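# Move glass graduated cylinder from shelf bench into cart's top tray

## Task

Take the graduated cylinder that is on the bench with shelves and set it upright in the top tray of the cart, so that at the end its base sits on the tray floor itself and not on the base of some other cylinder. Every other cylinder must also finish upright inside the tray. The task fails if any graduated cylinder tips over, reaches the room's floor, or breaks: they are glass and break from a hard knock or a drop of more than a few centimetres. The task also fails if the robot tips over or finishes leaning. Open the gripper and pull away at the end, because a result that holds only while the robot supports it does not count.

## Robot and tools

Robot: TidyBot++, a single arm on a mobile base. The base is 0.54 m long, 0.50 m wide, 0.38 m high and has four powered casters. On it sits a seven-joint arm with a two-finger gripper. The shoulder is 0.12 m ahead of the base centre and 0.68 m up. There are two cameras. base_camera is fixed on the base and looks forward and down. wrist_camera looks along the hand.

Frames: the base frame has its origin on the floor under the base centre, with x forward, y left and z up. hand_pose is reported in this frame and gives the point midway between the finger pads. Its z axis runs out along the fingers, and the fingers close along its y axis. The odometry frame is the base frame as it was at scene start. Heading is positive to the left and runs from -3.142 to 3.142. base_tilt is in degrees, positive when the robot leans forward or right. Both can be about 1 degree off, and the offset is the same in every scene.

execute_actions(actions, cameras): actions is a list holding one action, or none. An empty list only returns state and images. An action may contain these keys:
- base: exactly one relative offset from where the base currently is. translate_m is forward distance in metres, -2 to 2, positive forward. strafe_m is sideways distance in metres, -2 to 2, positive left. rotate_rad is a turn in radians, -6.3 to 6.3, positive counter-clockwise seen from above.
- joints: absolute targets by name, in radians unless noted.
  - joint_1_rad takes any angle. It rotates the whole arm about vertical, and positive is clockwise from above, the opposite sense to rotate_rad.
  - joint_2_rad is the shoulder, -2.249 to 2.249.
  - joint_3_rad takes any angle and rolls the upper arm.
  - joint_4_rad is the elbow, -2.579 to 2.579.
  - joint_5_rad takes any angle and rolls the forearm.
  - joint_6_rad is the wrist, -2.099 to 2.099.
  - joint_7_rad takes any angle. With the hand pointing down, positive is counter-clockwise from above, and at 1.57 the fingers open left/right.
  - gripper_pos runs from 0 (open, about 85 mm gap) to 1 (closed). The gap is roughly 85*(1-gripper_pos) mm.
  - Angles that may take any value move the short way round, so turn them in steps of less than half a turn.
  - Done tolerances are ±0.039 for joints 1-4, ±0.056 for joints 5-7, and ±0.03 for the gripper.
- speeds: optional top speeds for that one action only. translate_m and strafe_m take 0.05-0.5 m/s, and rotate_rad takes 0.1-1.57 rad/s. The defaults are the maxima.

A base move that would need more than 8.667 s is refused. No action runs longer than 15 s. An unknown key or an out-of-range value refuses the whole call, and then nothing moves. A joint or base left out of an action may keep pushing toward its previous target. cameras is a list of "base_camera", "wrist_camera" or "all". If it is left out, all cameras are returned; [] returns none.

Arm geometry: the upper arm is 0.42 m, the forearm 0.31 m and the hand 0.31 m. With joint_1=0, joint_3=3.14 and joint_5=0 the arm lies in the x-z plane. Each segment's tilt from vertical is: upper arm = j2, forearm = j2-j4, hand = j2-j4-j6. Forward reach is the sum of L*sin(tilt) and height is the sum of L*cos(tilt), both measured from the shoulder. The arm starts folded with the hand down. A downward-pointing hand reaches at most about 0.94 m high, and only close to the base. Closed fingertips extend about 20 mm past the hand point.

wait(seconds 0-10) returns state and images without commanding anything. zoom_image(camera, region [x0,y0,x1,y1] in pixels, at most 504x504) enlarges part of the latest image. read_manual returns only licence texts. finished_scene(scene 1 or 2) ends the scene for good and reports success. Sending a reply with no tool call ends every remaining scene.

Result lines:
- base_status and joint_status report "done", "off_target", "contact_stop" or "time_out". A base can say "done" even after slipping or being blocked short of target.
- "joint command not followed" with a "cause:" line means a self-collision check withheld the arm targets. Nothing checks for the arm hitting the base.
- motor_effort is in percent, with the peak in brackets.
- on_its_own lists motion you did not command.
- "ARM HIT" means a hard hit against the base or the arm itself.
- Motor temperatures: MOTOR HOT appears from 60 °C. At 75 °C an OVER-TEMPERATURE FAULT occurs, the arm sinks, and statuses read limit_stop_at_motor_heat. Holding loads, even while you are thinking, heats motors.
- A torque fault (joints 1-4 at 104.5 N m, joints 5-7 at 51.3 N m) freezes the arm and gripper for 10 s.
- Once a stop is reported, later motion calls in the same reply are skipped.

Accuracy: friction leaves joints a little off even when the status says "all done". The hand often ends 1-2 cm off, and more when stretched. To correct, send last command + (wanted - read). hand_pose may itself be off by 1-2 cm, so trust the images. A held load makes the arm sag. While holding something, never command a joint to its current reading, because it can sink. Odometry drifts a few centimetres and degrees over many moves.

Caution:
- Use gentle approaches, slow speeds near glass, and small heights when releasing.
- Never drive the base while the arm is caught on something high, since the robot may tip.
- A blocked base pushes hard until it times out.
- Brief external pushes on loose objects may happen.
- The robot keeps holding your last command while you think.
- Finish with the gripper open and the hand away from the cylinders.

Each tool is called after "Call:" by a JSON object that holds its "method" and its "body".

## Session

Call:
{"method": "execute_actions", "body": {"actions": []}}

Scene clock: 0.00 s.
Motor temperatures (°C, as the motors report them): [33 32 29 30 33 38 44]
base_odometry: x=+0.000 y=+0.000 heading=+0.000 (m, m, rad; odometry frame)
base_tilt: forward=+0.5 right=+0.1 (deg)
base_status: not commanded
joint_positions: joint_1_rad=-0.013 joint_2_rad=-0.367 joint_3_rad=+3.093 joint_4_rad=-2.531 joint_5_rad=+0.012 joint_6_rad=-0.833 joint_7_rad=+1.570 gripper_pos=+0.000
joint_status: not commanded
motor_effort: joint_1_rad=+1 joint_2_rad=-1 joint_3_rad=+0 joint_4_rad=+15 joint_5_rad=+0 joint_6_rad=+1 joint_7_rad=-1 (%)
hand_pose: x=+0.2727 y=+0.0059 z=+0.5904 quat_wxyz=(+0.011, +0.997, +0.033, +0.072) (m; base frame)
pictures: base_camera, wrist_camera
camera_calibration (this result's frames):
wrist_camera: T_world_to_cam=[[0.020334, -0.999778, -0.00558545, 0.00706951], [-0.98036, -0.0188423, -0.196314, 0.443526], [0.196165, 0.00946761, -0.980525, 0.657844], [0, 0, 0, 1]] pos_world=[0.305625, 0.0091968, 0.732142]
Images, in order (width x height): base_camera 644x364, wrist_camera 644x476.

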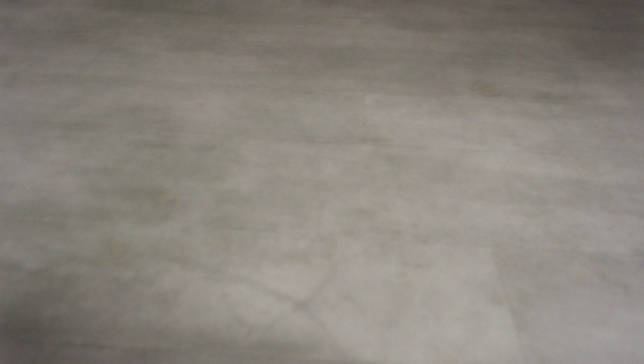

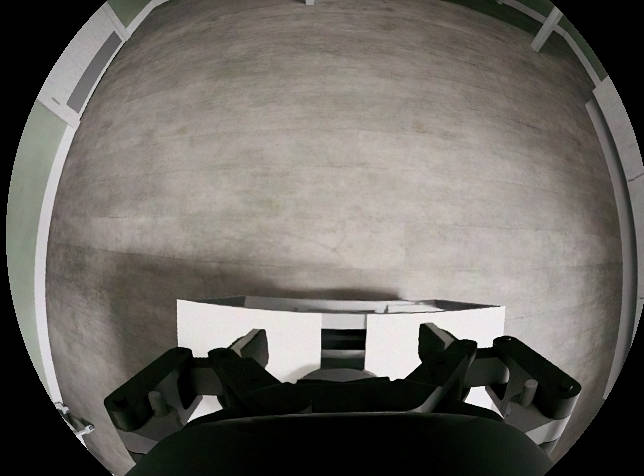

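Call:
{"method": "execute_actions", "body": {"actions": [{"joints":{"joint_2_rad":-0.2,"joint_4_rad":-1.4,"joint_6_rad":-0.75,"joint_3_rad":3.15}}], "cameras": ["wrist_camera"]}}

Call:
{"method": "execute_actions", "body": {"actions": [{"joints":{"joint_1_rad":-1.9}}], "cameras": ["wrist_camera"]}}

Scene clock: 5.83 s.
Motor temperatures (°C, as the motors report them): [33 32 29 30 33 38 44]
base_odometry: x=+0.000 y=+0.000 heading=+0.000 (m, m, rad; odometry frame)
base_tilt: forward=+0.5 right=+0.1 (deg)
base_status: not commanded
joint_positions: joint_1_rad=-0.013 joint_2_rad=-0.221 joint_3_rad=+3.132 joint_4_rad=-1.423 joint_5_rad=+0.012 joint_6_rad=-0.778 joint_7_rad=+1.570 gripper_pos=+0.000
joint_status: all done
motor_effort: joint_1_rad=+0(1) joint_2_rad=-11(11) joint_3_rad=+0(2) joint_4_rad=+21(21) joint_5_rad=+0(1) joint_6_rad=+7(8) joint_7_rad=-1(1) (%)
hand_pose: x=+0.6054 y=+0.0102 z=+1.0818 quat_wxyz=(+0.001, +0.836, +0.011, +0.549) (m; base frame)
pictures: wrist_camera
camera_calibration (this result's frames):
wrist_camera: T_world_to_cam=[[0.0223381, -0.998869, -0.0419696, 0.0455295], [-0.348651, 0.0315613, -0.936721, 1.28431], [0.936987, 0.0355574, -0.347551, -0.0590801], [0, 0, 0, 1]] pos_world=[0.502116, 0.00704413, 1.18442]
Images, in order (width x height): wrist_camera 644x476.

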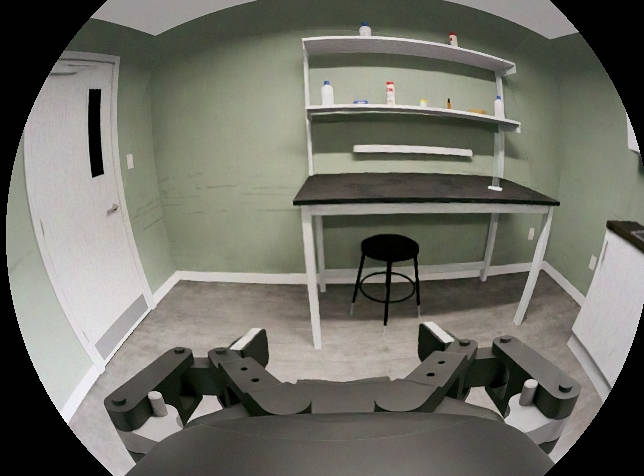

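Scene clock: 8.87 s.
Motor temperatures (°C, as the motors report them): [33 32 29 30 33 38 44]
base_odometry: x=+0.000 y=+0.000 heading=+0.000 (m, m, rad; odometry frame)
base_tilt: forward=+0.5 right=+0.0 (deg)
base_status: not commanded
joint_positions: joint_1_rad=-1.885 joint_2_rad=-0.214 joint_3_rad=+3.138 joint_4_rad=-1.423 joint_5_rad=+0.012 joint_6_rad=-0.778 joint_7_rad=+1.570 gripper_pos=+0.000
joint_status: all done
motor_effort: joint_1_rad=+0(2) joint_2_rad=-11(13) joint_3_rad=-1(1) joint_4_rad=+20(21) joint_5_rad=+0(0) joint_6_rad=+8(7) joint_7_rad=-1(1) (%)
hand_pose: x=-0.0333 y=+0.4650 z=+1.0785 quat_wxyz=(-0.439, +0.490, +0.680, +0.325) (m; base frame)
pictures: wrist_camera
camera_calibration (this result's frames):
wrist_camera: T_world_to_cam=[[0.948796, 0.312931, -0.0431357, -0.0639236], [0.0726506, -0.349059, -0.93428, 1.23255], [-0.307423, 0.883307, -0.35392, 0.0932958], [0, 0, 0, 1]] pos_world=[-0.000213618, 0.367826, 1.18181]
Images, in order (width x height): wrist_camera 644x476.

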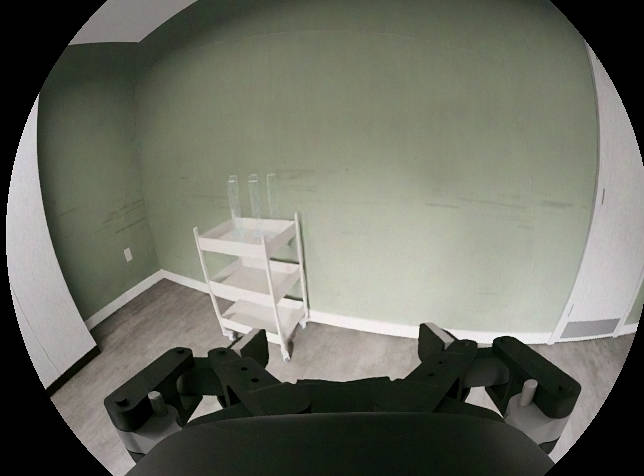

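Call:
{"method": "zoom_image", "body": {"camera": "wrist_camera", "region": [180, 160, 320, 270]}}

Region (180, 160, 320, 270) of wrist_camera's 644x476 image, scaled by 3.600; it fills the top 396 rows of this view, and the rest is white.

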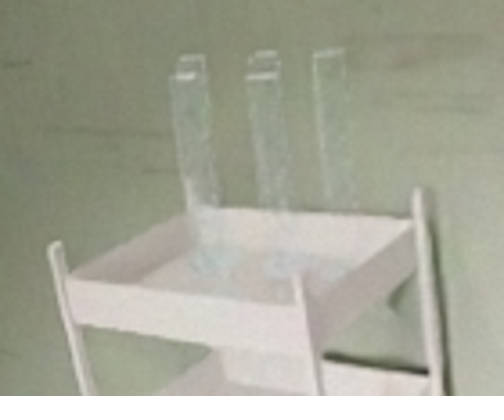

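Call:
{"method": "execute_actions", "body": {"actions": [{"base":{"strafe_m":-1.07},"joints":{"joint_1_rad":0.012,"joint_2_rad":0.165,"joint_4_rad":-1.53,"joint_6_rad":0.15}}], "cameras": []}}

Call:
{"method": "execute_actions", "body": {"actions": [{"base":{"translate_m":0.98}}]}}

Scene clock: 28.83 s.
Motor temperatures (°C, as the motors report them): [33 32 29 31 33 39 44]
base_odometry: x=+0.000 y=-1.070 heading=+0.000 (m, m, rad; odometry frame)
base_tilt: forward=+0.5 right=+0.1 (deg)
base_status: done
joint_positions: joint_1_rad=+0.010 joint_2_rad=+0.147 joint_3_rad=+3.147 joint_4_rad=-1.502 joint_5_rad=+0.012 joint_6_rad=+0.120 joint_7_rad=+1.570 gripper_pos=+0.000
joint_status: all done
motor_effort: joint_1_rad=+0(2) joint_2_rad=-26(25) joint_3_rad=-1(3) joint_4_rad=+22(22) joint_5_rad=+0(0) joint_6_rad=+8(7) joint_7_rad=-1(1) (%)
hand_pose: x=+0.8049 y=-0.0086 z=+1.0868 quat_wxyz=(+0.010, +0.692, -0.001, +0.722) (m; base frame)
pictures: none
No camera images: the call's "cameras" was empty. Leave "cameras" out to get every camera's image.

Scene clock: 32.17 s.
Motor temperatures (°C, as the motors report them): [33 32 29 31 33 39 44]
base_odometry: x=+0.981 y=-1.071 heading=+0.000 (m, m, rad; odometry frame)
base_tilt: forward=+0.6 right=+0.1 (deg)
base_status: done
joint_positions: joint_1_rad=+0.010 joint_2_rad=+0.158 joint_3_rad=+3.147 joint_4_rad=-1.506 joint_5_rad=+0.012 joint_6_rad=+0.123 joint_7_rad=+1.570 gripper_pos=+0.000
joint_status: not commanded
motor_effort: joint_1_rad=+1(1) joint_2_rad=-27(28) joint_3_rad=-1(0) joint_4_rad=+22(23) joint_5_rad=+1(1) joint_6_rad=+8(8) joint_7_rad=-1(1) (%)
hand_pose: x=+0.8094 y=-0.0087 z=+1.0773 quat_wxyz=(+0.010, +0.696, -0.001, +0.718) (m; base frame)
pictures: base_camera, wrist_camera
camera_calibration (this result's frames):
wrist_camera: T_world_to_cam=[[0.0133292, -0.999294, -0.0351163, 0.0218095], [0.0834108, 0.0361082, -0.995861, 1.06584], [0.996426, 0.010345, 0.0838333, -0.764212], [0, 0, 0, 1]] pos_world=[0.672287, -0.00878589, 1.12627]
Images, in order (width x height): base_camera 644x364, wrist_camera 644x476.

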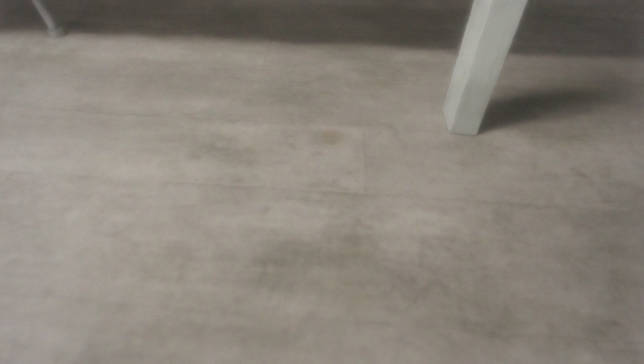

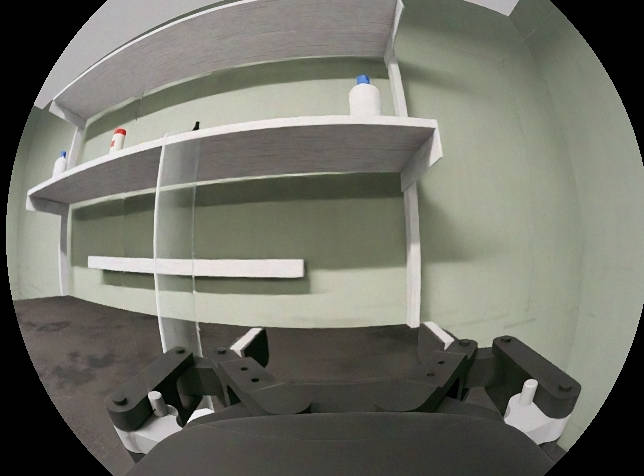

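Call:
{"method": "execute_actions", "body": {"actions": [{"base":{"strafe_m":0.14},"joints":{"joint_4_rad":-1.405,"joint_6_rad":0.01},"speeds":{"strafe_m":0.15}}], "cameras": ["wrist_camera"]}}

Scene clock: 38.63 s.
Motor temperatures (°C, as the motors report them): [33 32 29 31 33 39 44]
base_odometry: x=+0.981 y=-0.931 heading=+0.000 (m, m, rad; odometry frame)
base_tilt: forward=+0.5 right=+0.0 (deg)
base_status: done
joint_positions: joint_1_rad=+0.011 joint_2_rad=+0.158 joint_3_rad=+3.147 joint_4_rad=-1.424 joint_5_rad=+0.012 joint_6_rad=+0.039 joint_7_rad=+1.570 gripper_pos=+0.000
joint_status: all done
motor_effort: joint_1_rad=+1(3) joint_2_rad=-26(27) joint_3_rad=+0(2) joint_4_rad=+23(24) joint_5_rad=+0(1) joint_6_rad=+7(9) joint_7_rad=-1(0) (%)
hand_pose: x=+0.8108 y=-0.0094 z=+1.1026 quat_wxyz=(+0.010, +0.697, -0.001, +0.717) (m; base frame)
pictures: wrist_camera
camera_calibration (this result's frames):
wrist_camera: T_world_to_cam=[[0.0116498, -0.999317, -0.0350601, 0.0232762], [0.0816738, 0.0358963, -0.996012, 1.09245], [0.996591, 0.00873987, 0.0820362, -0.765897], [0, 0, 0, 1]] pos_world=[0.673791, -0.00926088, 1.15174]
Images, in order (width x height): wrist_camera 644x476.

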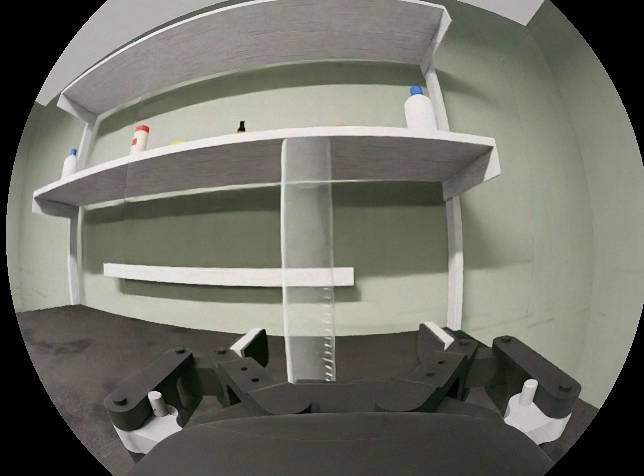

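Call:
{"method": "execute_actions", "body": {"actions": [{"base":{"strafe_m":0.022},"speeds":{"strafe_m":0.08}}], "cameras": []}}

Call:
{"method": "execute_actions", "body": {"actions": [{"base":{"translate_m":0.085},"speeds":{"translate_m":0.1}}], "cameras": ["wrist_camera"]}}

Scene clock: 41.83 s.
Motor temperatures (°C, as the motors report them): [33 32 29 31 33 39 44]
base_odometry: x=+0.981 y=-0.909 heading=-0.001 (m, m, rad; odometry frame)
base_tilt: forward=+0.5 right=+0.0 (deg)
base_status: done
joint_positions: joint_1_rad=+0.009 joint_2_rad=+0.158 joint_3_rad=+3.147 joint_4_rad=-1.424 joint_5_rad=+0.012 joint_6_rad=+0.038 joint_7_rad=+1.570 gripper_pos=+0.000
joint_status: not commanded
motor_effort: joint_1_rad=+1(2) joint_2_rad=-26(29) joint_3_rad=+0(3) joint_4_rad=+22(23) joint_5_rad=-1(0) joint_6_rad=+8(9) joint_7_rad=-1(1) (%)
hand_pose: x=+0.8108 y=-0.0085 z=+1.1023 quat_wxyz=(+0.010, +0.697, -0.001, +0.717) (m; base frame)
pictures: none
No camera images: the call's "cameras" was empty. Leave "cameras" out to get every camera's image.

Scene clock: 43.17 s.
Motor temperatures (°C, as the motors report them): [33 32 29 31 33 39 44]
base_odometry: x=+1.066 y=-0.908 heading=+0.000 (m, m, rad; odometry frame)
base_tilt: forward=+0.5 right=+0.1 (deg)
base_status: done
joint_positions: joint_1_rad=+0.009 joint_2_rad=+0.161 joint_3_rad=+3.147 joint_4_rad=-1.423 joint_5_rad=+0.012 joint_6_rad=+0.037 joint_7_rad=+1.570 gripper_pos=+0.000
joint_status: not commanded
motor_effort: joint_1_rad=+0(1) joint_2_rad=-26(29) joint_3_rad=-1(2) joint_4_rad=+22(24) joint_5_rad=-1(1) joint_6_rad=+8(8) joint_7_rad=+0(1) (%)
hand_pose: x=+0.8120 y=-0.0085 z=+1.1003 quat_wxyz=(+0.010, +0.699, -0.001, +0.715) (m; base frame)
pictures: wrist_camera
camera_calibration (this result's frames):
wrist_camera: T_world_to_cam=[[0.0127589, -0.9993, -0.0351584, 0.0232765], [0.0770451, 0.0360393, -0.996376, 1.09419], [0.996946, 0.0100039, 0.077451, -0.762092], [0, 0, 0, 1]] pos_world=[0.675166, -0.00854988, 1.15007]
Images, in order (width x height): wrist_camera 644x476.

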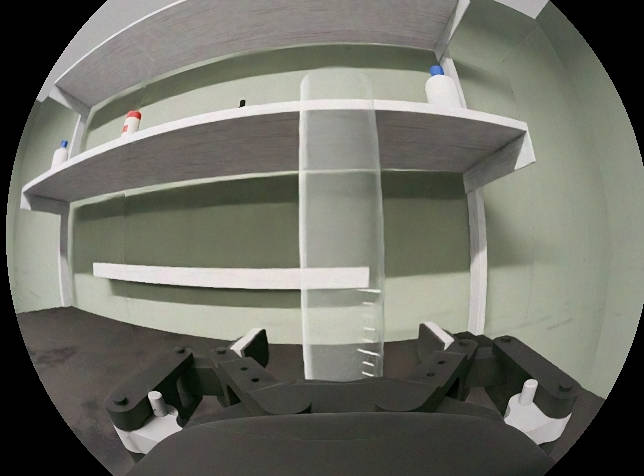

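Centred, right depth.

Call:
{"method": "execute_actions", "body": {"actions": [{"joints":{"gripper_pos":0.8}}], "cameras": []}}

Call:
{"method": "execute_actions", "body": {"actions": [{"joints":{"joint_2_rad":0.10,"joint_4_rad":-1.38,"joint_6_rad":-0.045}}], "cameras": ["wrist_camera"]}}

Scene clock: 45.87 s.
Motor temperatures (°C, as the motors report them): [33 32 29 31 33 39 44]
base_odometry: x=+1.066 y=-0.908 heading=+0.000 (m, m, rad; odometry frame)
base_tilt: forward=+0.6 right=+0.1 (deg)
base_status: not commanded
joint_positions: joint_1_rad=+0.009 joint_2_rad=+0.161 joint_3_rad=+3.147 joint_4_rad=-1.423 joint_5_rad=+0.012 joint_6_rad=+0.037 joint_7_rad=+1.570 gripper_pos=+0.559
joint_status: gripper_pos off_target (ended at +0.559, target +0.800)
motor_effort: joint_1_rad=+1(1) joint_2_rad=-26(26) joint_3_rad=+0(1) joint_4_rad=+22(23) joint_5_rad=+0(0) joint_6_rad=+8(8) joint_7_rad=+0(0) (%)
hand_pose: x=+0.8120 y=-0.0085 z=+1.1003 quat_wxyz=(+0.010, +0.699, -0.001, +0.715) (m; base frame)
pictures: none
No camera images: the call's "cameras" was empty. Leave "cameras" out to get every camera's image.

Scene clock: 46.70 s.
Motor temperatures (°C, as the motors report them): [33 32 29 31 33 39 44]
base_odometry: x=+1.066 y=-0.908 heading=+0.000 (m, m, rad; odometry frame)
base_tilt: forward=+0.5 right=+0.1 (deg)
base_status: not commanded
joint_positions: joint_1_rad=+0.009 joint_2_rad=+0.127 joint_3_rad=+3.147 joint_4_rad=-1.419 joint_5_rad=+0.012 joint_6_rad=-0.029 joint_7_rad=+1.570 gripper_pos=+0.559
joint_status: joint_4_rad off_target (ended at -1.419, target -1.380); the others done
motor_effort: joint_1_rad=+0(1) joint_2_rad=-27(28) joint_3_rad=-1(1) joint_4_rad=+25(25) joint_5_rad=+1(1) joint_6_rad=+9(10) joint_7_rad=-1(0) (%)
hand_pose: x=+0.7977 y=-0.0086 z=+1.1060 quat_wxyz=(+0.010, +0.708, -0.001, +0.706) (m; base frame)
pictures: wrist_camera
camera_calibration (this result's frames):
wrist_camera: T_world_to_cam=[[0.0109159, -0.999289, -0.0360935, 0.0260258], [0.0497928, 0.0365941, -0.998089, 1.12462], [0.9987, 0.00909787, 0.0501568, -0.719495], [0, 0, 0, 1]] pos_world=[0.662277, -0.00860137, 1.1595]
Images, in order (width x height): wrist_camera 644x476.

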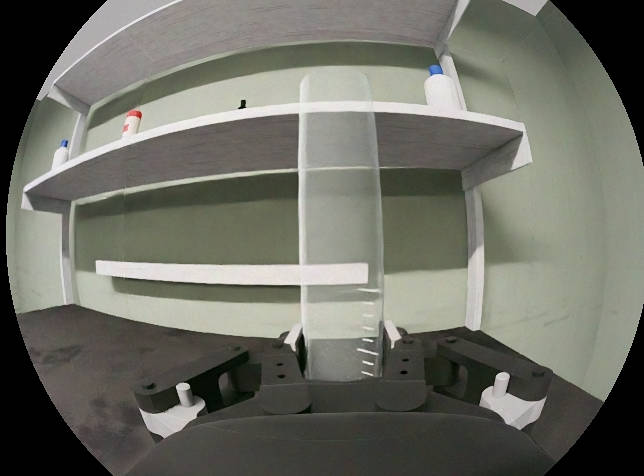

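Call:
{"method": "execute_actions", "body": {"actions": [{"joints":{"joint_2_rad":0.07,"joint_4_rad":-1.355}}], "cameras": []}}

Scene clock: 48.63 s.
Motor temperatures (°C, as the motors report them): [33 32 29 31 33 39 44]
base_odometry: x=+1.066 y=-0.908 heading=+0.000 (m, m, rad; odometry frame)
base_tilt: forward=+0.5 right=+0.1 (deg)
base_status: not commanded
joint_positions: joint_1_rad=+0.009 joint_2_rad=+0.093 joint_3_rad=+3.147 joint_4_rad=-1.392 joint_5_rad=+0.012 joint_6_rad=-0.031 joint_7_rad=+1.570 gripper_pos=+0.559
joint_status: all done
motor_effort: joint_1_rad=+0(1) joint_2_rad=-25(30) joint_3_rad=-1(0) joint_4_rad=+24(27) joint_5_rad=+0(0) joint_6_rad=+10(10) joint_7_rad=-1(1) (%)
hand_pose: x=+0.7822 y=-0.0085 z=+1.1449 quat_wxyz=(+0.010, +0.687, -0.001, +0.726) (m; base frame)
pictures: none
No camera images: the call's "cameras" was empty. Leave "cameras" out to get every camera's image.

Call:
{"method": "execute_actions", "body": {"actions": [{"base":{"translate_m":-2.0},"speeds":{"translate_m":0.45}}], "cameras": []}}

Call:
{"method": "execute_actions", "body": {"actions": [{"base":{"strafe_m":1.3},"joints":{"joint_1_rad":-1.58,"joint_2_rad":-0.07,"joint_4_rad":-1.955,"joint_6_rad":0.39},"speeds":{"strafe_m":0.45}}], "cameras": ["wrist_camera"]}}

Scene clock: 59.50 s.
Motor temperatures (°C, as the motors report them): [33 32 29 31 33 39 44]
base_odometry: x=-0.934 y=-0.909 heading=+0.000 (m, m, rad; odometry frame)
base_tilt: forward=+0.6 right=+0.1 (deg)
base_status: done
joint_positions: joint_1_rad=+0.009 joint_2_rad=+0.085 joint_3_rad=+3.148 joint_4_rad=-1.390 joint_5_rad=+0.012 joint_6_rad=-0.032 joint_7_rad=+1.570 gripper_pos=+0.559
joint_status: not commanded
motor_effort: joint_1_rad=+0(3) joint_2_rad=-24(31) joint_3_rad=+0(4) joint_4_rad=+24(26) joint_5_rad=+0(1) joint_6_rad=+9(10) joint_7_rad=-1(1) (%)
hand_pose: x=+0.7782 y=-0.0087 z=+1.1510 quat_wxyz=(+0.010, +0.684, -0.001, +0.729) (m; base frame)
pictures: none
No camera images: the call's "cameras" was empty. Leave "cameras" out to get every camera's image.

Scene clock: 63.80 s.
Motor temperatures (°C, as the motors report them): [33 33 29 31 33 39 44]
base_odometry: x=-0.935 y=+0.392 heading=+0.000 (m, m, rad; odometry frame)
base_tilt: forward=+0.5 right=+0.0 (deg)
base_status: done
joint_positions: joint_1_rad=-1.568 joint_2_rad=-0.043 joint_3_rad=+3.149 joint_4_rad=-1.942 joint_5_rad=+0.012 joint_6_rad=+0.350 joint_7_rad=+1.570 gripper_pos=+0.559
joint_status: all done
motor_effort: joint_1_rad=+1(3) joint_2_rad=-20(29) joint_3_rad=-1(4) joint_4_rad=+24(26) joint_5_rad=-1(1) joint_6_rad=+10(10) joint_7_rad=+0(1) (%)
hand_pose: x=+0.1228 y=+0.5908 z=+1.0076 quat_wxyz=(-0.501, +0.494, +0.496, +0.510) (m; base frame)
pictures: wrist_camera
camera_calibration (this result's frames):
wrist_camera: T_world_to_cam=[[0.999096, 0.0206831, -0.0371357, -0.0940561], [-0.0385871, 0.0748628, -0.996447, 1.02467], [-0.0178296, 0.996979, 0.0755932, -0.530474], [0, 0, 0, 1]] pos_world=[0.124052, 0.454107, 1.05764]
Images, in order (width x height): wrist_camera 644x476.

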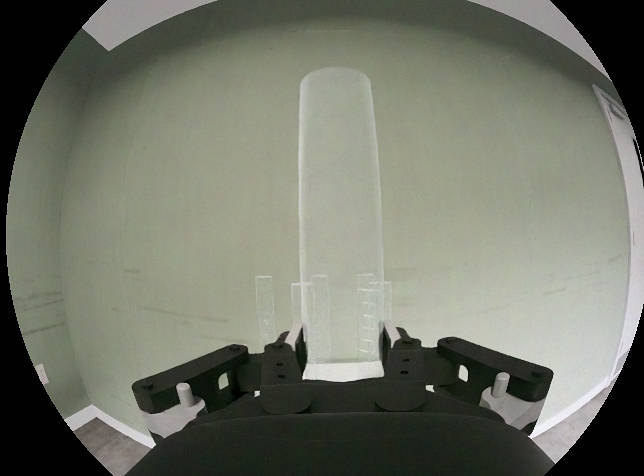

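Call:
{"method": "execute_actions", "body": {"actions": [{"joints":{"joint_6_rad":-0.03}}], "cameras": ["wrist_camera"]}}

Scene clock: 72.70 s.
Motor temperatures (°C, as the motors report them): [33 33 29 31 33 39 44]
base_odometry: x=-0.935 y=+0.392 heading=+0.000 (m, m, rad; odometry frame)
base_tilt: forward=+0.5 right=+0.0 (deg)
base_status: not commanded
joint_positions: joint_1_rad=-1.568 joint_2_rad=-0.050 joint_3_rad=+3.149 joint_4_rad=-1.959 joint_5_rad=+0.012 joint_6_rad=-0.034 joint_7_rad=+1.570 gripper_pos=+0.559
joint_status: all done
motor_effort: joint_1_rad=+1(1) joint_2_rad=-20(22) joint_3_rad=-1(1) joint_4_rad=+23(26) joint_5_rad=-1(0) joint_6_rad=+9(10) joint_7_rad=-1(1) (%)
hand_pose: x=+0.1240 y=+0.5656 z=+0.8850 quat_wxyz=(-0.395, +0.584, +0.584, +0.404) (m; base frame)
pictures: wrist_camera
camera_calibration (this result's frames):
wrist_camera: T_world_to_cam=[[0.999029, 0.000118157, -0.0440471, -0.0814779], [-0.0418073, -0.312293, -0.949066, 1.08195], [-0.0138677, 0.949986, -0.311985, -0.126941], [0, 0, 0, 1]] pos_world=[0.124872, 0.458485, 0.983645]
Images, in order (width x height): wrist_camera 644x476.

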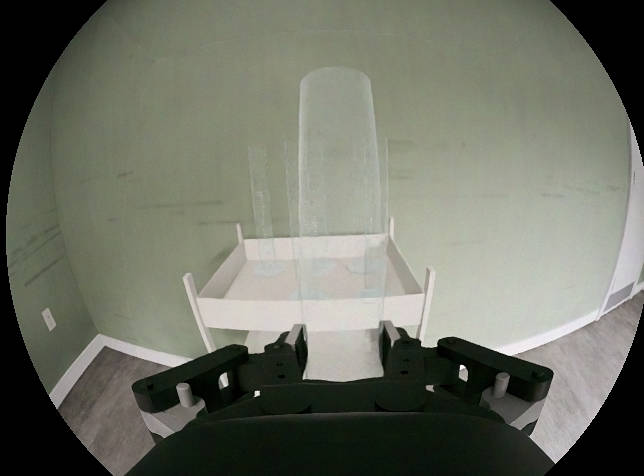

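Call:
{"method": "zoom_image", "body": {"camera": "wrist_camera", "region": [175, 130, 445, 340]}}

Region (175, 130, 445, 340) of wrist_camera's 644x476 image, scaled by 1.867.

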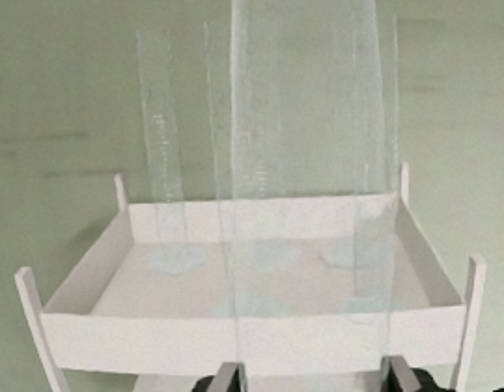

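Call:
{"method": "execute_actions", "body": {"actions": [{"base":{"translate_m":-0.168},"joints":{"joint_6_rad":0.40,"joint_4_rad":-1.94},"speeds":{"translate_m":0.25}}], "cameras": []}}

Call:
{"method": "execute_actions", "body": {"actions": [{"base":{"strafe_m":0.22},"speeds":{"strafe_m":0.2}}], "cameras": ["wrist_camera"]}}

Scene clock: 82.43 s.
Motor temperatures (°C, as the motors report them): [33 33 29 31 33 39 44]
base_odometry: x=-1.103 y=+0.392 heading=+0.000 (m, m, rad; odometry frame)
base_tilt: forward=+0.5 right=+0.1 (deg)
base_status: done
joint_positions: joint_1_rad=-1.571 joint_2_rad=-0.054 joint_3_rad=+3.150 joint_4_rad=-1.956 joint_5_rad=+0.012 joint_6_rad=+0.382 joint_7_rad=+1.570 gripper_pos=+0.559
joint_status: all done
motor_effort: joint_1_rad=+0(2) joint_2_rad=-20(22) joint_3_rad=-1(3) joint_4_rad=+24(27) joint_5_rad=-1(0) joint_6_rad=+9(11) joint_7_rad=-1(1) (%)
hand_pose: x=+0.1211 y=+0.5855 z=+1.0161 quat_wxyz=(-0.509, +0.485, +0.489, +0.516) (m; base frame)
pictures: none
No camera images: the call's "cameras" was empty. Leave "cameras" out to get every camera's image.

Scene clock: 84.30 s.
Motor temperatures (°C, as the motors report them): [33 33 29 31 33 39 44]
base_odometry: x=-1.103 y=+0.612 heading=+0.001 (m, m, rad; odometry frame)
base_tilt: forward=+0.5 right=+0.0 (deg)
base_status: done
joint_positions: joint_1_rad=-1.571 joint_2_rad=-0.056 joint_3_rad=+3.150 joint_4_rad=-1.956 joint_5_rad=+0.012 joint_6_rad=+0.382 joint_7_rad=+1.570 gripper_pos=+0.559
joint_status: not commanded
motor_effort: joint_1_rad=+1(0) joint_2_rad=-20(23) joint_3_rad=+0(0) joint_4_rad=+24(26) joint_5_rad=-1(1) joint_6_rad=+10(11) joint_7_rad=+0(0) (%)
hand_pose: x=+0.1211 y=+0.5849 z=+1.0171 quat_wxyz=(-0.510, +0.485, +0.488, +0.517) (m; base frame)
pictures: wrist_camera
camera_calibration (this result's frames):
wrist_camera: T_world_to_cam=[[0.999028, 0.0249252, -0.0363591, -0.0951284], [-0.0388186, 0.106579, -0.993546, 1.0131], [-0.0208893, 0.993992, 0.107443, -0.555634], [0, 0, 0, 1]] pos_world=[0.122756, 0.446692, 1.0628]
Images, in order (width x height): wrist_camera 644x476.

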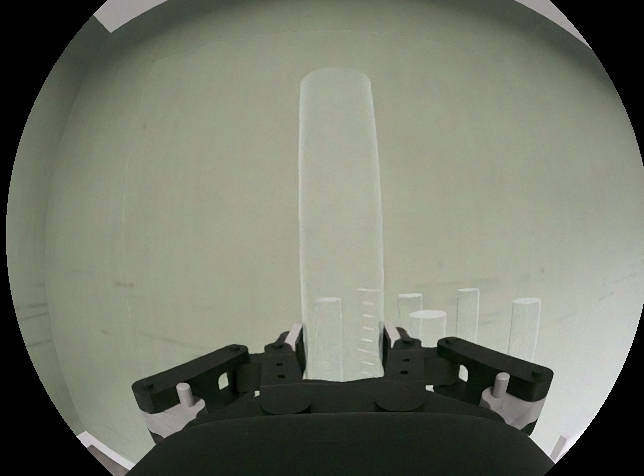

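Call:
{"method": "execute_actions", "body": {"actions": [{"base":{"translate_m":-0.017},"speeds":{"translate_m":0.08}}], "cameras": []}}

Call:
{"method": "execute_actions", "body": {"actions": [{"base":{"strafe_m":0.125},"speeds":{"strafe_m":0.12}}], "cameras": ["wrist_camera"]}}

Scene clock: 94.43 s.
Motor temperatures (°C, as the motors report them): [33 33 29 31 33 39 44]
base_odometry: x=-1.120 y=+0.612 heading=+0.000 (m, m, rad; odometry frame)
base_tilt: forward=+0.5 right=+0.0 (deg)
base_status: done
joint_positions: joint_1_rad=-1.574 joint_2_rad=-0.056 joint_3_rad=+3.149 joint_4_rad=-1.956 joint_5_rad=+0.012 joint_6_rad=+0.382 joint_7_rad=+1.570 gripper_pos=+0.559
joint_status: not commanded
motor_effort: joint_1_rad=+0(3) joint_2_rad=-20(21) joint_3_rad=-1(4) joint_4_rad=+24(25) joint_5_rad=+0(0) joint_6_rad=+9(9) joint_7_rad=-1(1) (%)
hand_pose: x=+0.1190 y=+0.5849 z=+1.0171 quat_wxyz=(-0.511, +0.484, +0.489, +0.516) (m; base frame)
pictures: none
No camera images: the call's "cameras" was empty. Leave "cameras" out to get every camera's image.

Scene clock: 96.07 s.
Motor temperatures (°C, as the motors report them): [33 33 29 31 33 39 44]
base_odometry: x=-1.120 y=+0.737 heading=+0.001 (m, m, rad; odometry frame)
base_tilt: forward=+0.5 right=+0.0 (deg)
base_status: done
joint_positions: joint_1_rad=-1.574 joint_2_rad=-0.057 joint_3_rad=+3.149 joint_4_rad=-1.956 joint_5_rad=+0.012 joint_6_rad=+0.382 joint_7_rad=+1.570 gripper_pos=+0.559
joint_status: not commanded
motor_effort: joint_1_rad=+1(0) joint_2_rad=-21(23) joint_3_rad=-1(2) joint_4_rad=+24(26) joint_5_rad=-1(2) joint_6_rad=+10(10) joint_7_rad=+0(0) (%)
hand_pose: x=+0.1189 y=+0.5846 z=+1.0178 quat_wxyz=(-0.511, +0.484, +0.489, +0.516) (m; base frame)
pictures: wrist_camera
camera_calibration (this result's frames):
wrist_camera: T_world_to_cam=[[0.998931, 0.0286234, -0.0363105, -0.0951498], [-0.0391917, 0.107529, -0.993429, 1.01306], [-0.0245309, 0.99379, 0.108536, -0.555942], [0, 0, 0, 1]] pos_world=[0.121114, 0.446279, 1.06329]
Images, in order (width x height): wrist_camera 644x476.

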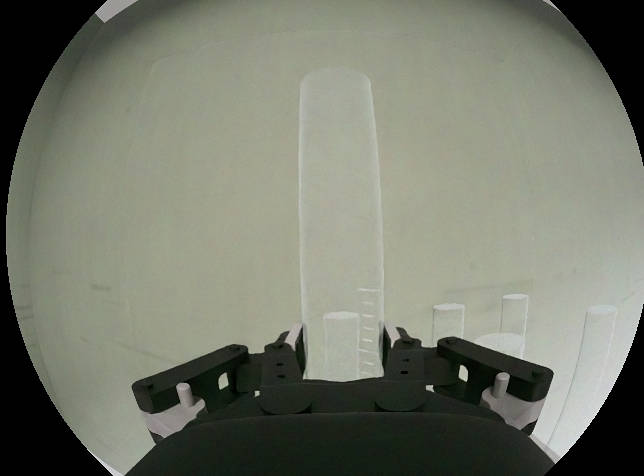

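Call:
{"method": "execute_actions", "body": {"actions": [{"joints":{"joint_2_rad":0.005,"joint_4_rad":-2.08,"joint_6_rad":0.575}}], "cameras": []}}

Call:
{"method": "execute_actions", "body": {"actions": [{"joints":{"joint_2_rad":0.062,"joint_4_rad":-2.158,"joint_6_rad":0.705}}], "cameras": ["wrist_camera"]}}

Call:
{"method": "execute_actions", "body": {"actions": [{"joints":{"joint_2_rad":0.122,"joint_4_rad":-2.228,"joint_6_rad":0.835}}], "cameras": ["wrist_camera"]}}

Scene clock: 102.17 s.
Motor temperatures (°C, as the motors report them): [33 33 29 31 33 39 44]
base_odometry: x=-1.120 y=+0.737 heading=+0.001 (m, m, rad; odometry frame)
base_tilt: forward=+0.5 right=+0.0 (deg)
base_status: not commanded
joint_positions: joint_1_rad=-1.574 joint_2_rad=+0.008 joint_3_rad=+3.149 joint_4_rad=-2.075 joint_5_rad=+0.012 joint_6_rad=+0.533 joint_7_rad=+1.570 gripper_pos=+0.559
joint_status: all done
motor_effort: joint_1_rad=+1(0) joint_2_rad=-21(23) joint_3_rad=+0(0) joint_4_rad=+22(24) joint_5_rad=+0(1) joint_6_rad=+10(10) joint_7_rad=-1(0) (%)
hand_pose: x=+0.1183 y=+0.5888 z=+0.9549 quat_wxyz=(-0.503, +0.492, +0.498, +0.507) (m; base frame)
pictures: none
No camera images: the call's "cameras" was empty. Leave "cameras" out to get every camera's image.

Scene clock: 103.10 s.
Motor temperatures (°C, as the motors report them): [33 33 29 31 33 39 44]
base_odometry: x=-1.120 y=+0.737 heading=+0.001 (m, m, rad; odometry frame)
base_tilt: forward=+0.5 right=+0.0 (deg)
base_status: not commanded
joint_positions: joint_1_rad=-1.574 joint_2_rad=+0.063 joint_3_rad=+3.149 joint_4_rad=-2.150 joint_5_rad=+0.012 joint_6_rad=+0.664 joint_7_rad=+1.570 gripper_pos=+0.559
joint_status: all done
motor_effort: joint_1_rad=+1(0) joint_2_rad=-21(24) joint_3_rad=+0(1) joint_4_rad=+21(24) joint_5_rad=-1(0) joint_6_rad=+9(11) joint_7_rad=-1(1) (%)
hand_pose: x=+0.1178 y=+0.5896 z=+0.9205 quat_wxyz=(-0.504, +0.491, +0.498, +0.507) (m; base frame)
pictures: wrist_camera
camera_calibration (this result's frames):
wrist_camera: T_world_to_cam=[[0.998809, 0.0304914, -0.0380853, -0.0970933], [-0.0402848, 0.0751054, -0.996362, 0.937778], [-0.0275201, 0.996709, 0.0762443, -0.522047], [0, 0, 0, 1]] pos_world=[0.120389, 0.452858, 0.970471]
Images, in order (width x height): wrist_camera 644x476.

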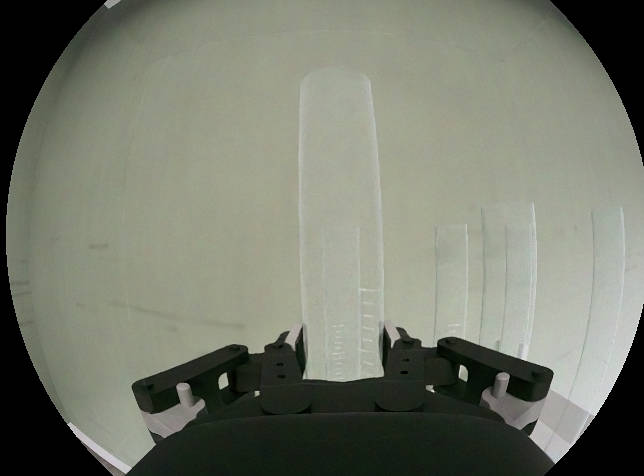

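Scene clock: 104.00 s.
Motor temperatures (°C, as the motors report them): [33 33 29 31 33 39 44]
base_odometry: x=-1.120 y=+0.737 heading=+0.001 (m, m, rad; odometry frame)
base_tilt: forward=+0.5 right=+0.0 (deg)
base_status: not commanded
joint_positions: joint_1_rad=-1.574 joint_2_rad=+0.123 joint_3_rad=+3.149 joint_4_rad=-2.219 joint_5_rad=+0.012 joint_6_rad=+0.795 joint_7_rad=+1.570 gripper_pos=+0.559
joint_status: all done
motor_effort: joint_1_rad=+0(1) joint_2_rad=-22(24) joint_3_rad=-1(0) joint_4_rad=+20(21) joint_5_rad=+0(1) joint_6_rad=+10(10) joint_7_rad=-1(1) (%)
hand_pose: x=+0.1173 y=+0.5884 z=+0.8875 quat_wxyz=(-0.505, +0.491, +0.497, +0.507) (m; base frame)
pictures: wrist_camera
camera_calibration (this result's frames):
wrist_camera: T_world_to_cam=[[0.998748, 0.0318076, -0.0386212, -0.0981166], [-0.0409505, 0.0761658, -0.996254, 0.904362], [-0.0287468, 0.996588, 0.0773729, -0.519134], [0, 0, 0, 1]] pos_world=[0.120104, 0.451602, 0.937352]
Images, in order (width x height): wrist_camera 644x476.

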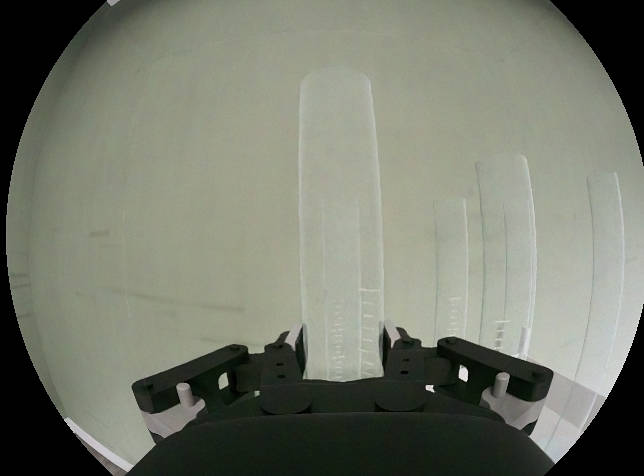

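Call:
{"method": "execute_actions", "body": {"actions": [{"joints":{"joint_2_rad":0.165,"joint_4_rad":-2.265,"joint_6_rad":0.912}}], "cameras": []}}

Call:
{"method": "execute_actions", "body": {"actions": [{"joints":{"joint_2_rad":0.192,"joint_4_rad":-2.285,"joint_6_rad":0.955}}], "cameras": []}}

Scene clock: 107.07 s.
Motor temperatures (°C, as the motors report them): [33 33 29 31 33 39 44]
base_odometry: x=-1.120 y=+0.737 heading=+0.001 (m, m, rad; odometry frame)
base_tilt: forward=+0.5 right=+0.0 (deg)
base_status: not commanded
joint_positions: joint_1_rad=-1.574 joint_2_rad=+0.164 joint_3_rad=+3.149 joint_4_rad=-2.253 joint_5_rad=+0.012 joint_6_rad=+0.873 joint_7_rad=+1.570 gripper_pos=+0.559
joint_status: all done
motor_effort: joint_1_rad=+0(0) joint_2_rad=-23(24) joint_3_rad=-1(1) joint_4_rad=+19(19) joint_5_rad=-1(0) joint_6_rad=+10(10) joint_7_rad=-1(1) (%)
hand_pose: x=+0.1170 y=+0.5882 z=+0.8701 quat_wxyz=(-0.506, +0.490, +0.497, +0.508) (m; base frame)
pictures: none
No camera images: the call's "cameras" was empty. Leave "cameras" out to get every camera's image.

Scene clock: 107.77 s.
Motor temperatures (°C, as the motors report them): [33 33 29 31 33 39 44]
base_odometry: x=-1.120 y=+0.737 heading=+0.001 (m, m, rad; odometry frame)
base_tilt: forward=+0.5 right=+0.0 (deg)
base_status: not commanded
joint_positions: joint_1_rad=-1.574 joint_2_rad=+0.188 joint_3_rad=+3.149 joint_4_rad=-2.271 joint_5_rad=+0.012 joint_6_rad=+0.916 joint_7_rad=+1.570 gripper_pos=+0.559
joint_status: all done
motor_effort: joint_1_rad=+0(1) joint_2_rad=-23(25) joint_3_rad=-1(1) joint_4_rad=+18(18) joint_5_rad=+0(0) joint_6_rad=+10(9) joint_7_rad=-1(1) (%)
hand_pose: x=+0.1168 y=+0.5882 z=+0.8596 quat_wxyz=(-0.506, +0.490, +0.497, +0.507) (m; base frame)
pictures: none
No camera images: the call's "cameras" was empty. Leave "cameras" out to get every camera's image.

Call:
{"method": "execute_actions", "body": {"actions": [{"joints":{"joint_2_rad":0.215,"joint_4_rad":-2.30,"joint_6_rad":0.985}}], "cameras": ["wrist_camera"]}}

Scene clock: 109.37 s.
Motor temperatures (°C, as the motors report them): [33 33 29 31 33 39 44]
base_odometry: x=-1.120 y=+0.737 heading=+0.001 (m, m, rad; odometry frame)
base_tilt: forward=+0.5 right=+0.0 (deg)
base_status: not commanded
joint_positions: joint_1_rad=-1.574 joint_2_rad=+0.210 joint_3_rad=+3.149 joint_4_rad=-2.285 joint_5_rad=+0.012 joint_6_rad=+0.946 joint_7_rad=+1.570 gripper_pos=+0.559
joint_status: all done
motor_effort: joint_1_rad=+0(0) joint_2_rad=-24(24) joint_3_rad=-1(0) joint_4_rad=+17(18) joint_5_rad=+0(0) joint_6_rad=+10(11) joint_7_rad=-1(1) (%)
hand_pose: x=+0.1167 y=+0.5884 z=+0.8488 quat_wxyz=(-0.505, +0.491, +0.498, +0.506) (m; base frame)
pictures: wrist_camera
camera_calibration (this result's frames):
wrist_camera: T_world_to_cam=[[0.998675, 0.0330541, -0.0394335, -0.0991306], [-0.0417812, 0.0736341, -0.99641, 0.867496], [-0.0300318, 0.996737, 0.0749176, -0.514012], [0, 0, 0, 1]] pos_world=[0.119808, 0.451734, 0.898981]
Images, in order (width x height): wrist_camera 644x476.

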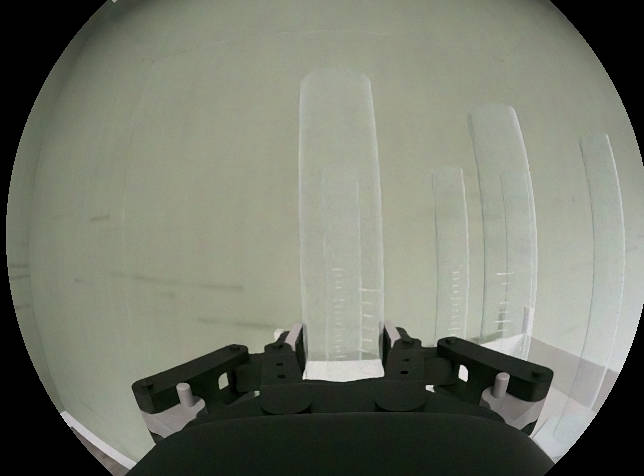

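Call:
{"method": "execute_actions", "body": {"actions": [{"joints":{"joint_2_rad":0.235,"joint_4_rad":-2.313,"joint_6_rad":1.018}}], "cameras": []}}

Scene clock: 111.20 s.
Motor temperatures (°C, as the motors report them): [33 33 29 31 33 39 44]
base_odometry: x=-1.120 y=+0.737 heading=+0.001 (m, m, rad; odometry frame)
base_tilt: forward=+0.5 right=+0.0 (deg)
base_status: not commanded
joint_positions: joint_1_rad=-1.574 joint_2_rad=+0.223 joint_3_rad=+3.149 joint_4_rad=-2.293 joint_5_rad=+0.012 joint_6_rad=+0.984 joint_7_rad=+1.570 gripper_pos=+0.559
joint_status: all done
motor_effort: joint_1_rad=+1(1) joint_2_rad=-23(24) joint_3_rad=-1(0) joint_4_rad=+16(18) joint_5_rad=-1(1) joint_6_rad=+9(9) joint_7_rad=-1(1) (%)
hand_pose: x=+0.1166 y=+0.5882 z=+0.8491 quat_wxyz=(-0.509, +0.487, +0.494, +0.510) (m; base frame)
pictures: none
No camera images: the call's "cameras" was empty. Leave "cameras" out to get every camera's image.

Contact.

Call:
{"method": "execute_actions", "body": {"actions": [{"joints":{"gripper_pos":0.28}}], "cameras": ["wrist_camera"]}}

Call:
{"method": "execute_actions", "body": {"actions": [{"base":{"strafe_m":-0.3},"speeds":{"strafe_m":0.2}}], "cameras": []}}

Call:
{"method": "execute_actions", "body": {"actions": [{"joints":{"joint_2_rad":0.0,"joint_4_rad":-1.5,"joint_6_rad":-0.75}}], "cameras": ["wrist_camera"]}}

Scene clock: 113.90 s.
Motor temperatures (°C, as the motors report them): [33 33 29 31 33 39 44]
base_odometry: x=-1.120 y=+0.737 heading=+0.001 (m, m, rad; odometry frame)
base_tilt: forward=+0.5 right=+0.0 (deg)
base_status: not commanded
joint_positions: joint_1_rad=-1.574 joint_2_rad=+0.223 joint_3_rad=+3.149 joint_4_rad=-2.293 joint_5_rad=+0.012 joint_6_rad=+0.988 joint_7_rad=+1.570 gripper_pos=+0.280
joint_status: all done
motor_effort: joint_1_rad=+1(0) joint_2_rad=-22(23) joint_3_rad=-1(1) joint_4_rad=+15(17) joint_5_rad=-1(1) joint_6_rad=+8(9) joint_7_rad=+0(1) (%)
hand_pose: x=+0.1166 y=+0.5882 z=+0.8504 quat_wxyz=(-0.510, +0.486, +0.493, +0.511) (m; base frame)
pictures: wrist_camera
camera_calibration (this result's frames):
wrist_camera: T_world_to_cam=[[0.998654, 0.0342662, -0.0389413, -0.100063], [-0.0420431, 0.0950187, -0.994587, 0.855036], [-0.0303805, 0.994886, 0.0963315, -0.531018], [0, 0, 0, 1]] pos_world=[0.119744, 0.450486, 0.897665]
Images, in order (width x height): wrist_camera 644x476.

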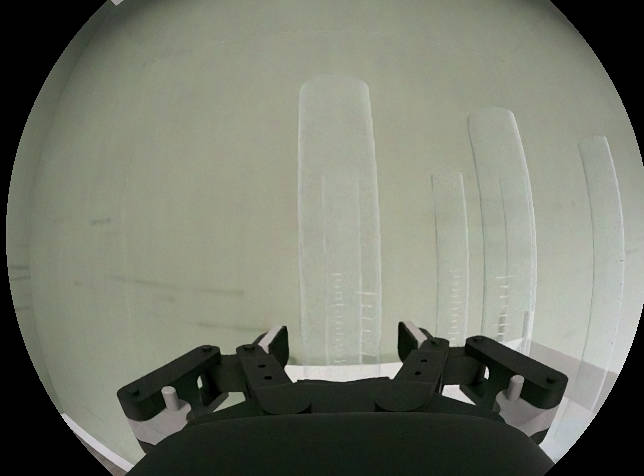

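Scene clock: 116.17 s.
Motor temperatures (°C, as the motors report them): [33 33 29 31 33 39 44]
base_odometry: x=-1.121 y=+0.437 heading=+0.001 (m, m, rad; odometry frame)
base_tilt: forward=+0.5 right=+0.1 (deg)
base_status: done
joint_positions: joint_1_rad=-1.574 joint_2_rad=+0.226 joint_3_rad=+3.150 joint_4_rad=-2.294 joint_5_rad=+0.012 joint_6_rad=+0.990 joint_7_rad=+1.570 gripper_pos=+0.280
joint_status: not commanded
motor_effort: joint_1_rad=+0(2) joint_2_rad=-22(25) joint_3_rad=+0(2) joint_4_rad=+15(16) joint_5_rad=-1(1) joint_6_rad=+8(8) joint_7_rad=-1(1) (%)
hand_pose: x=+0.1165 y=+0.5885 z=+0.8490 quat_wxyz=(-0.510, +0.486, +0.493, +0.511) (m; base frame)
pictures: none
No camera images: the call's "cameras" was empty. Leave "cameras" out to get every camera's image.

Scene clock: 118.47 s.
Motor temperatures (°C, as the motors report them): [33 33 29 31 33 39 44]
base_odometry: x=-1.121 y=+0.437 heading=+0.001 (m, m, rad; odometry frame)
base_tilt: forward=+0.5 right=+0.0 (deg)
base_status: not commanded
joint_positions: joint_1_rad=-1.574 joint_2_rad=+0.011 joint_3_rad=+3.150 joint_4_rad=-1.523 joint_5_rad=+0.012 joint_6_rad=-0.724 joint_7_rad=+1.570 gripper_pos=+0.280
joint_status: all done
motor_effort: joint_1_rad=+0(1) joint_2_rad=-20(23) joint_3_rad=+0(1) joint_4_rad=+21(21) joint_5_rad=-1(0) joint_6_rad=+7(8) joint_7_rad=-1(0) (%)
hand_pose: x=+0.1225 y=+0.5597 z=+0.9164 quat_wxyz=(-0.298, +0.639, +0.639, +0.307) (m; base frame)
pictures: wrist_camera
camera_calibration (this result's frames):
wrist_camera: T_world_to_cam=[[0.998989, -0.0154009, -0.0422393, -0.0716472], [-0.0431598, -0.591657, -0.805034, 1.13435], [-0.012593, 0.806043, -0.591723, 0.225234], [0, 0, 0, 1]] pos_world=[0.123369, 0.488495, 1.04344]
Images, in order (width x height): wrist_camera 644x476.

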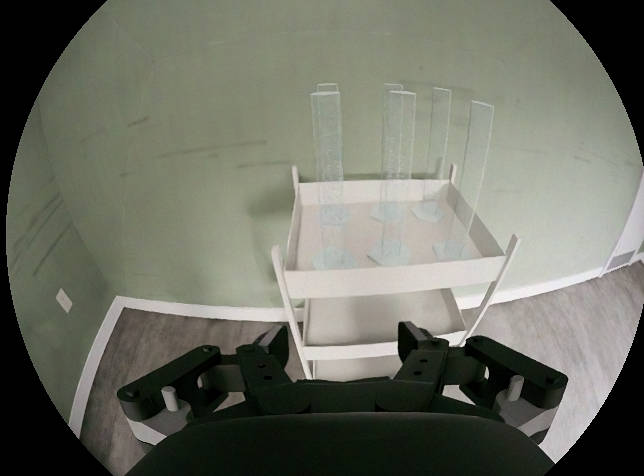

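Call:
{"method": "finished_scene", "body": {"scene": 2}}

The scene is finished: the task was done.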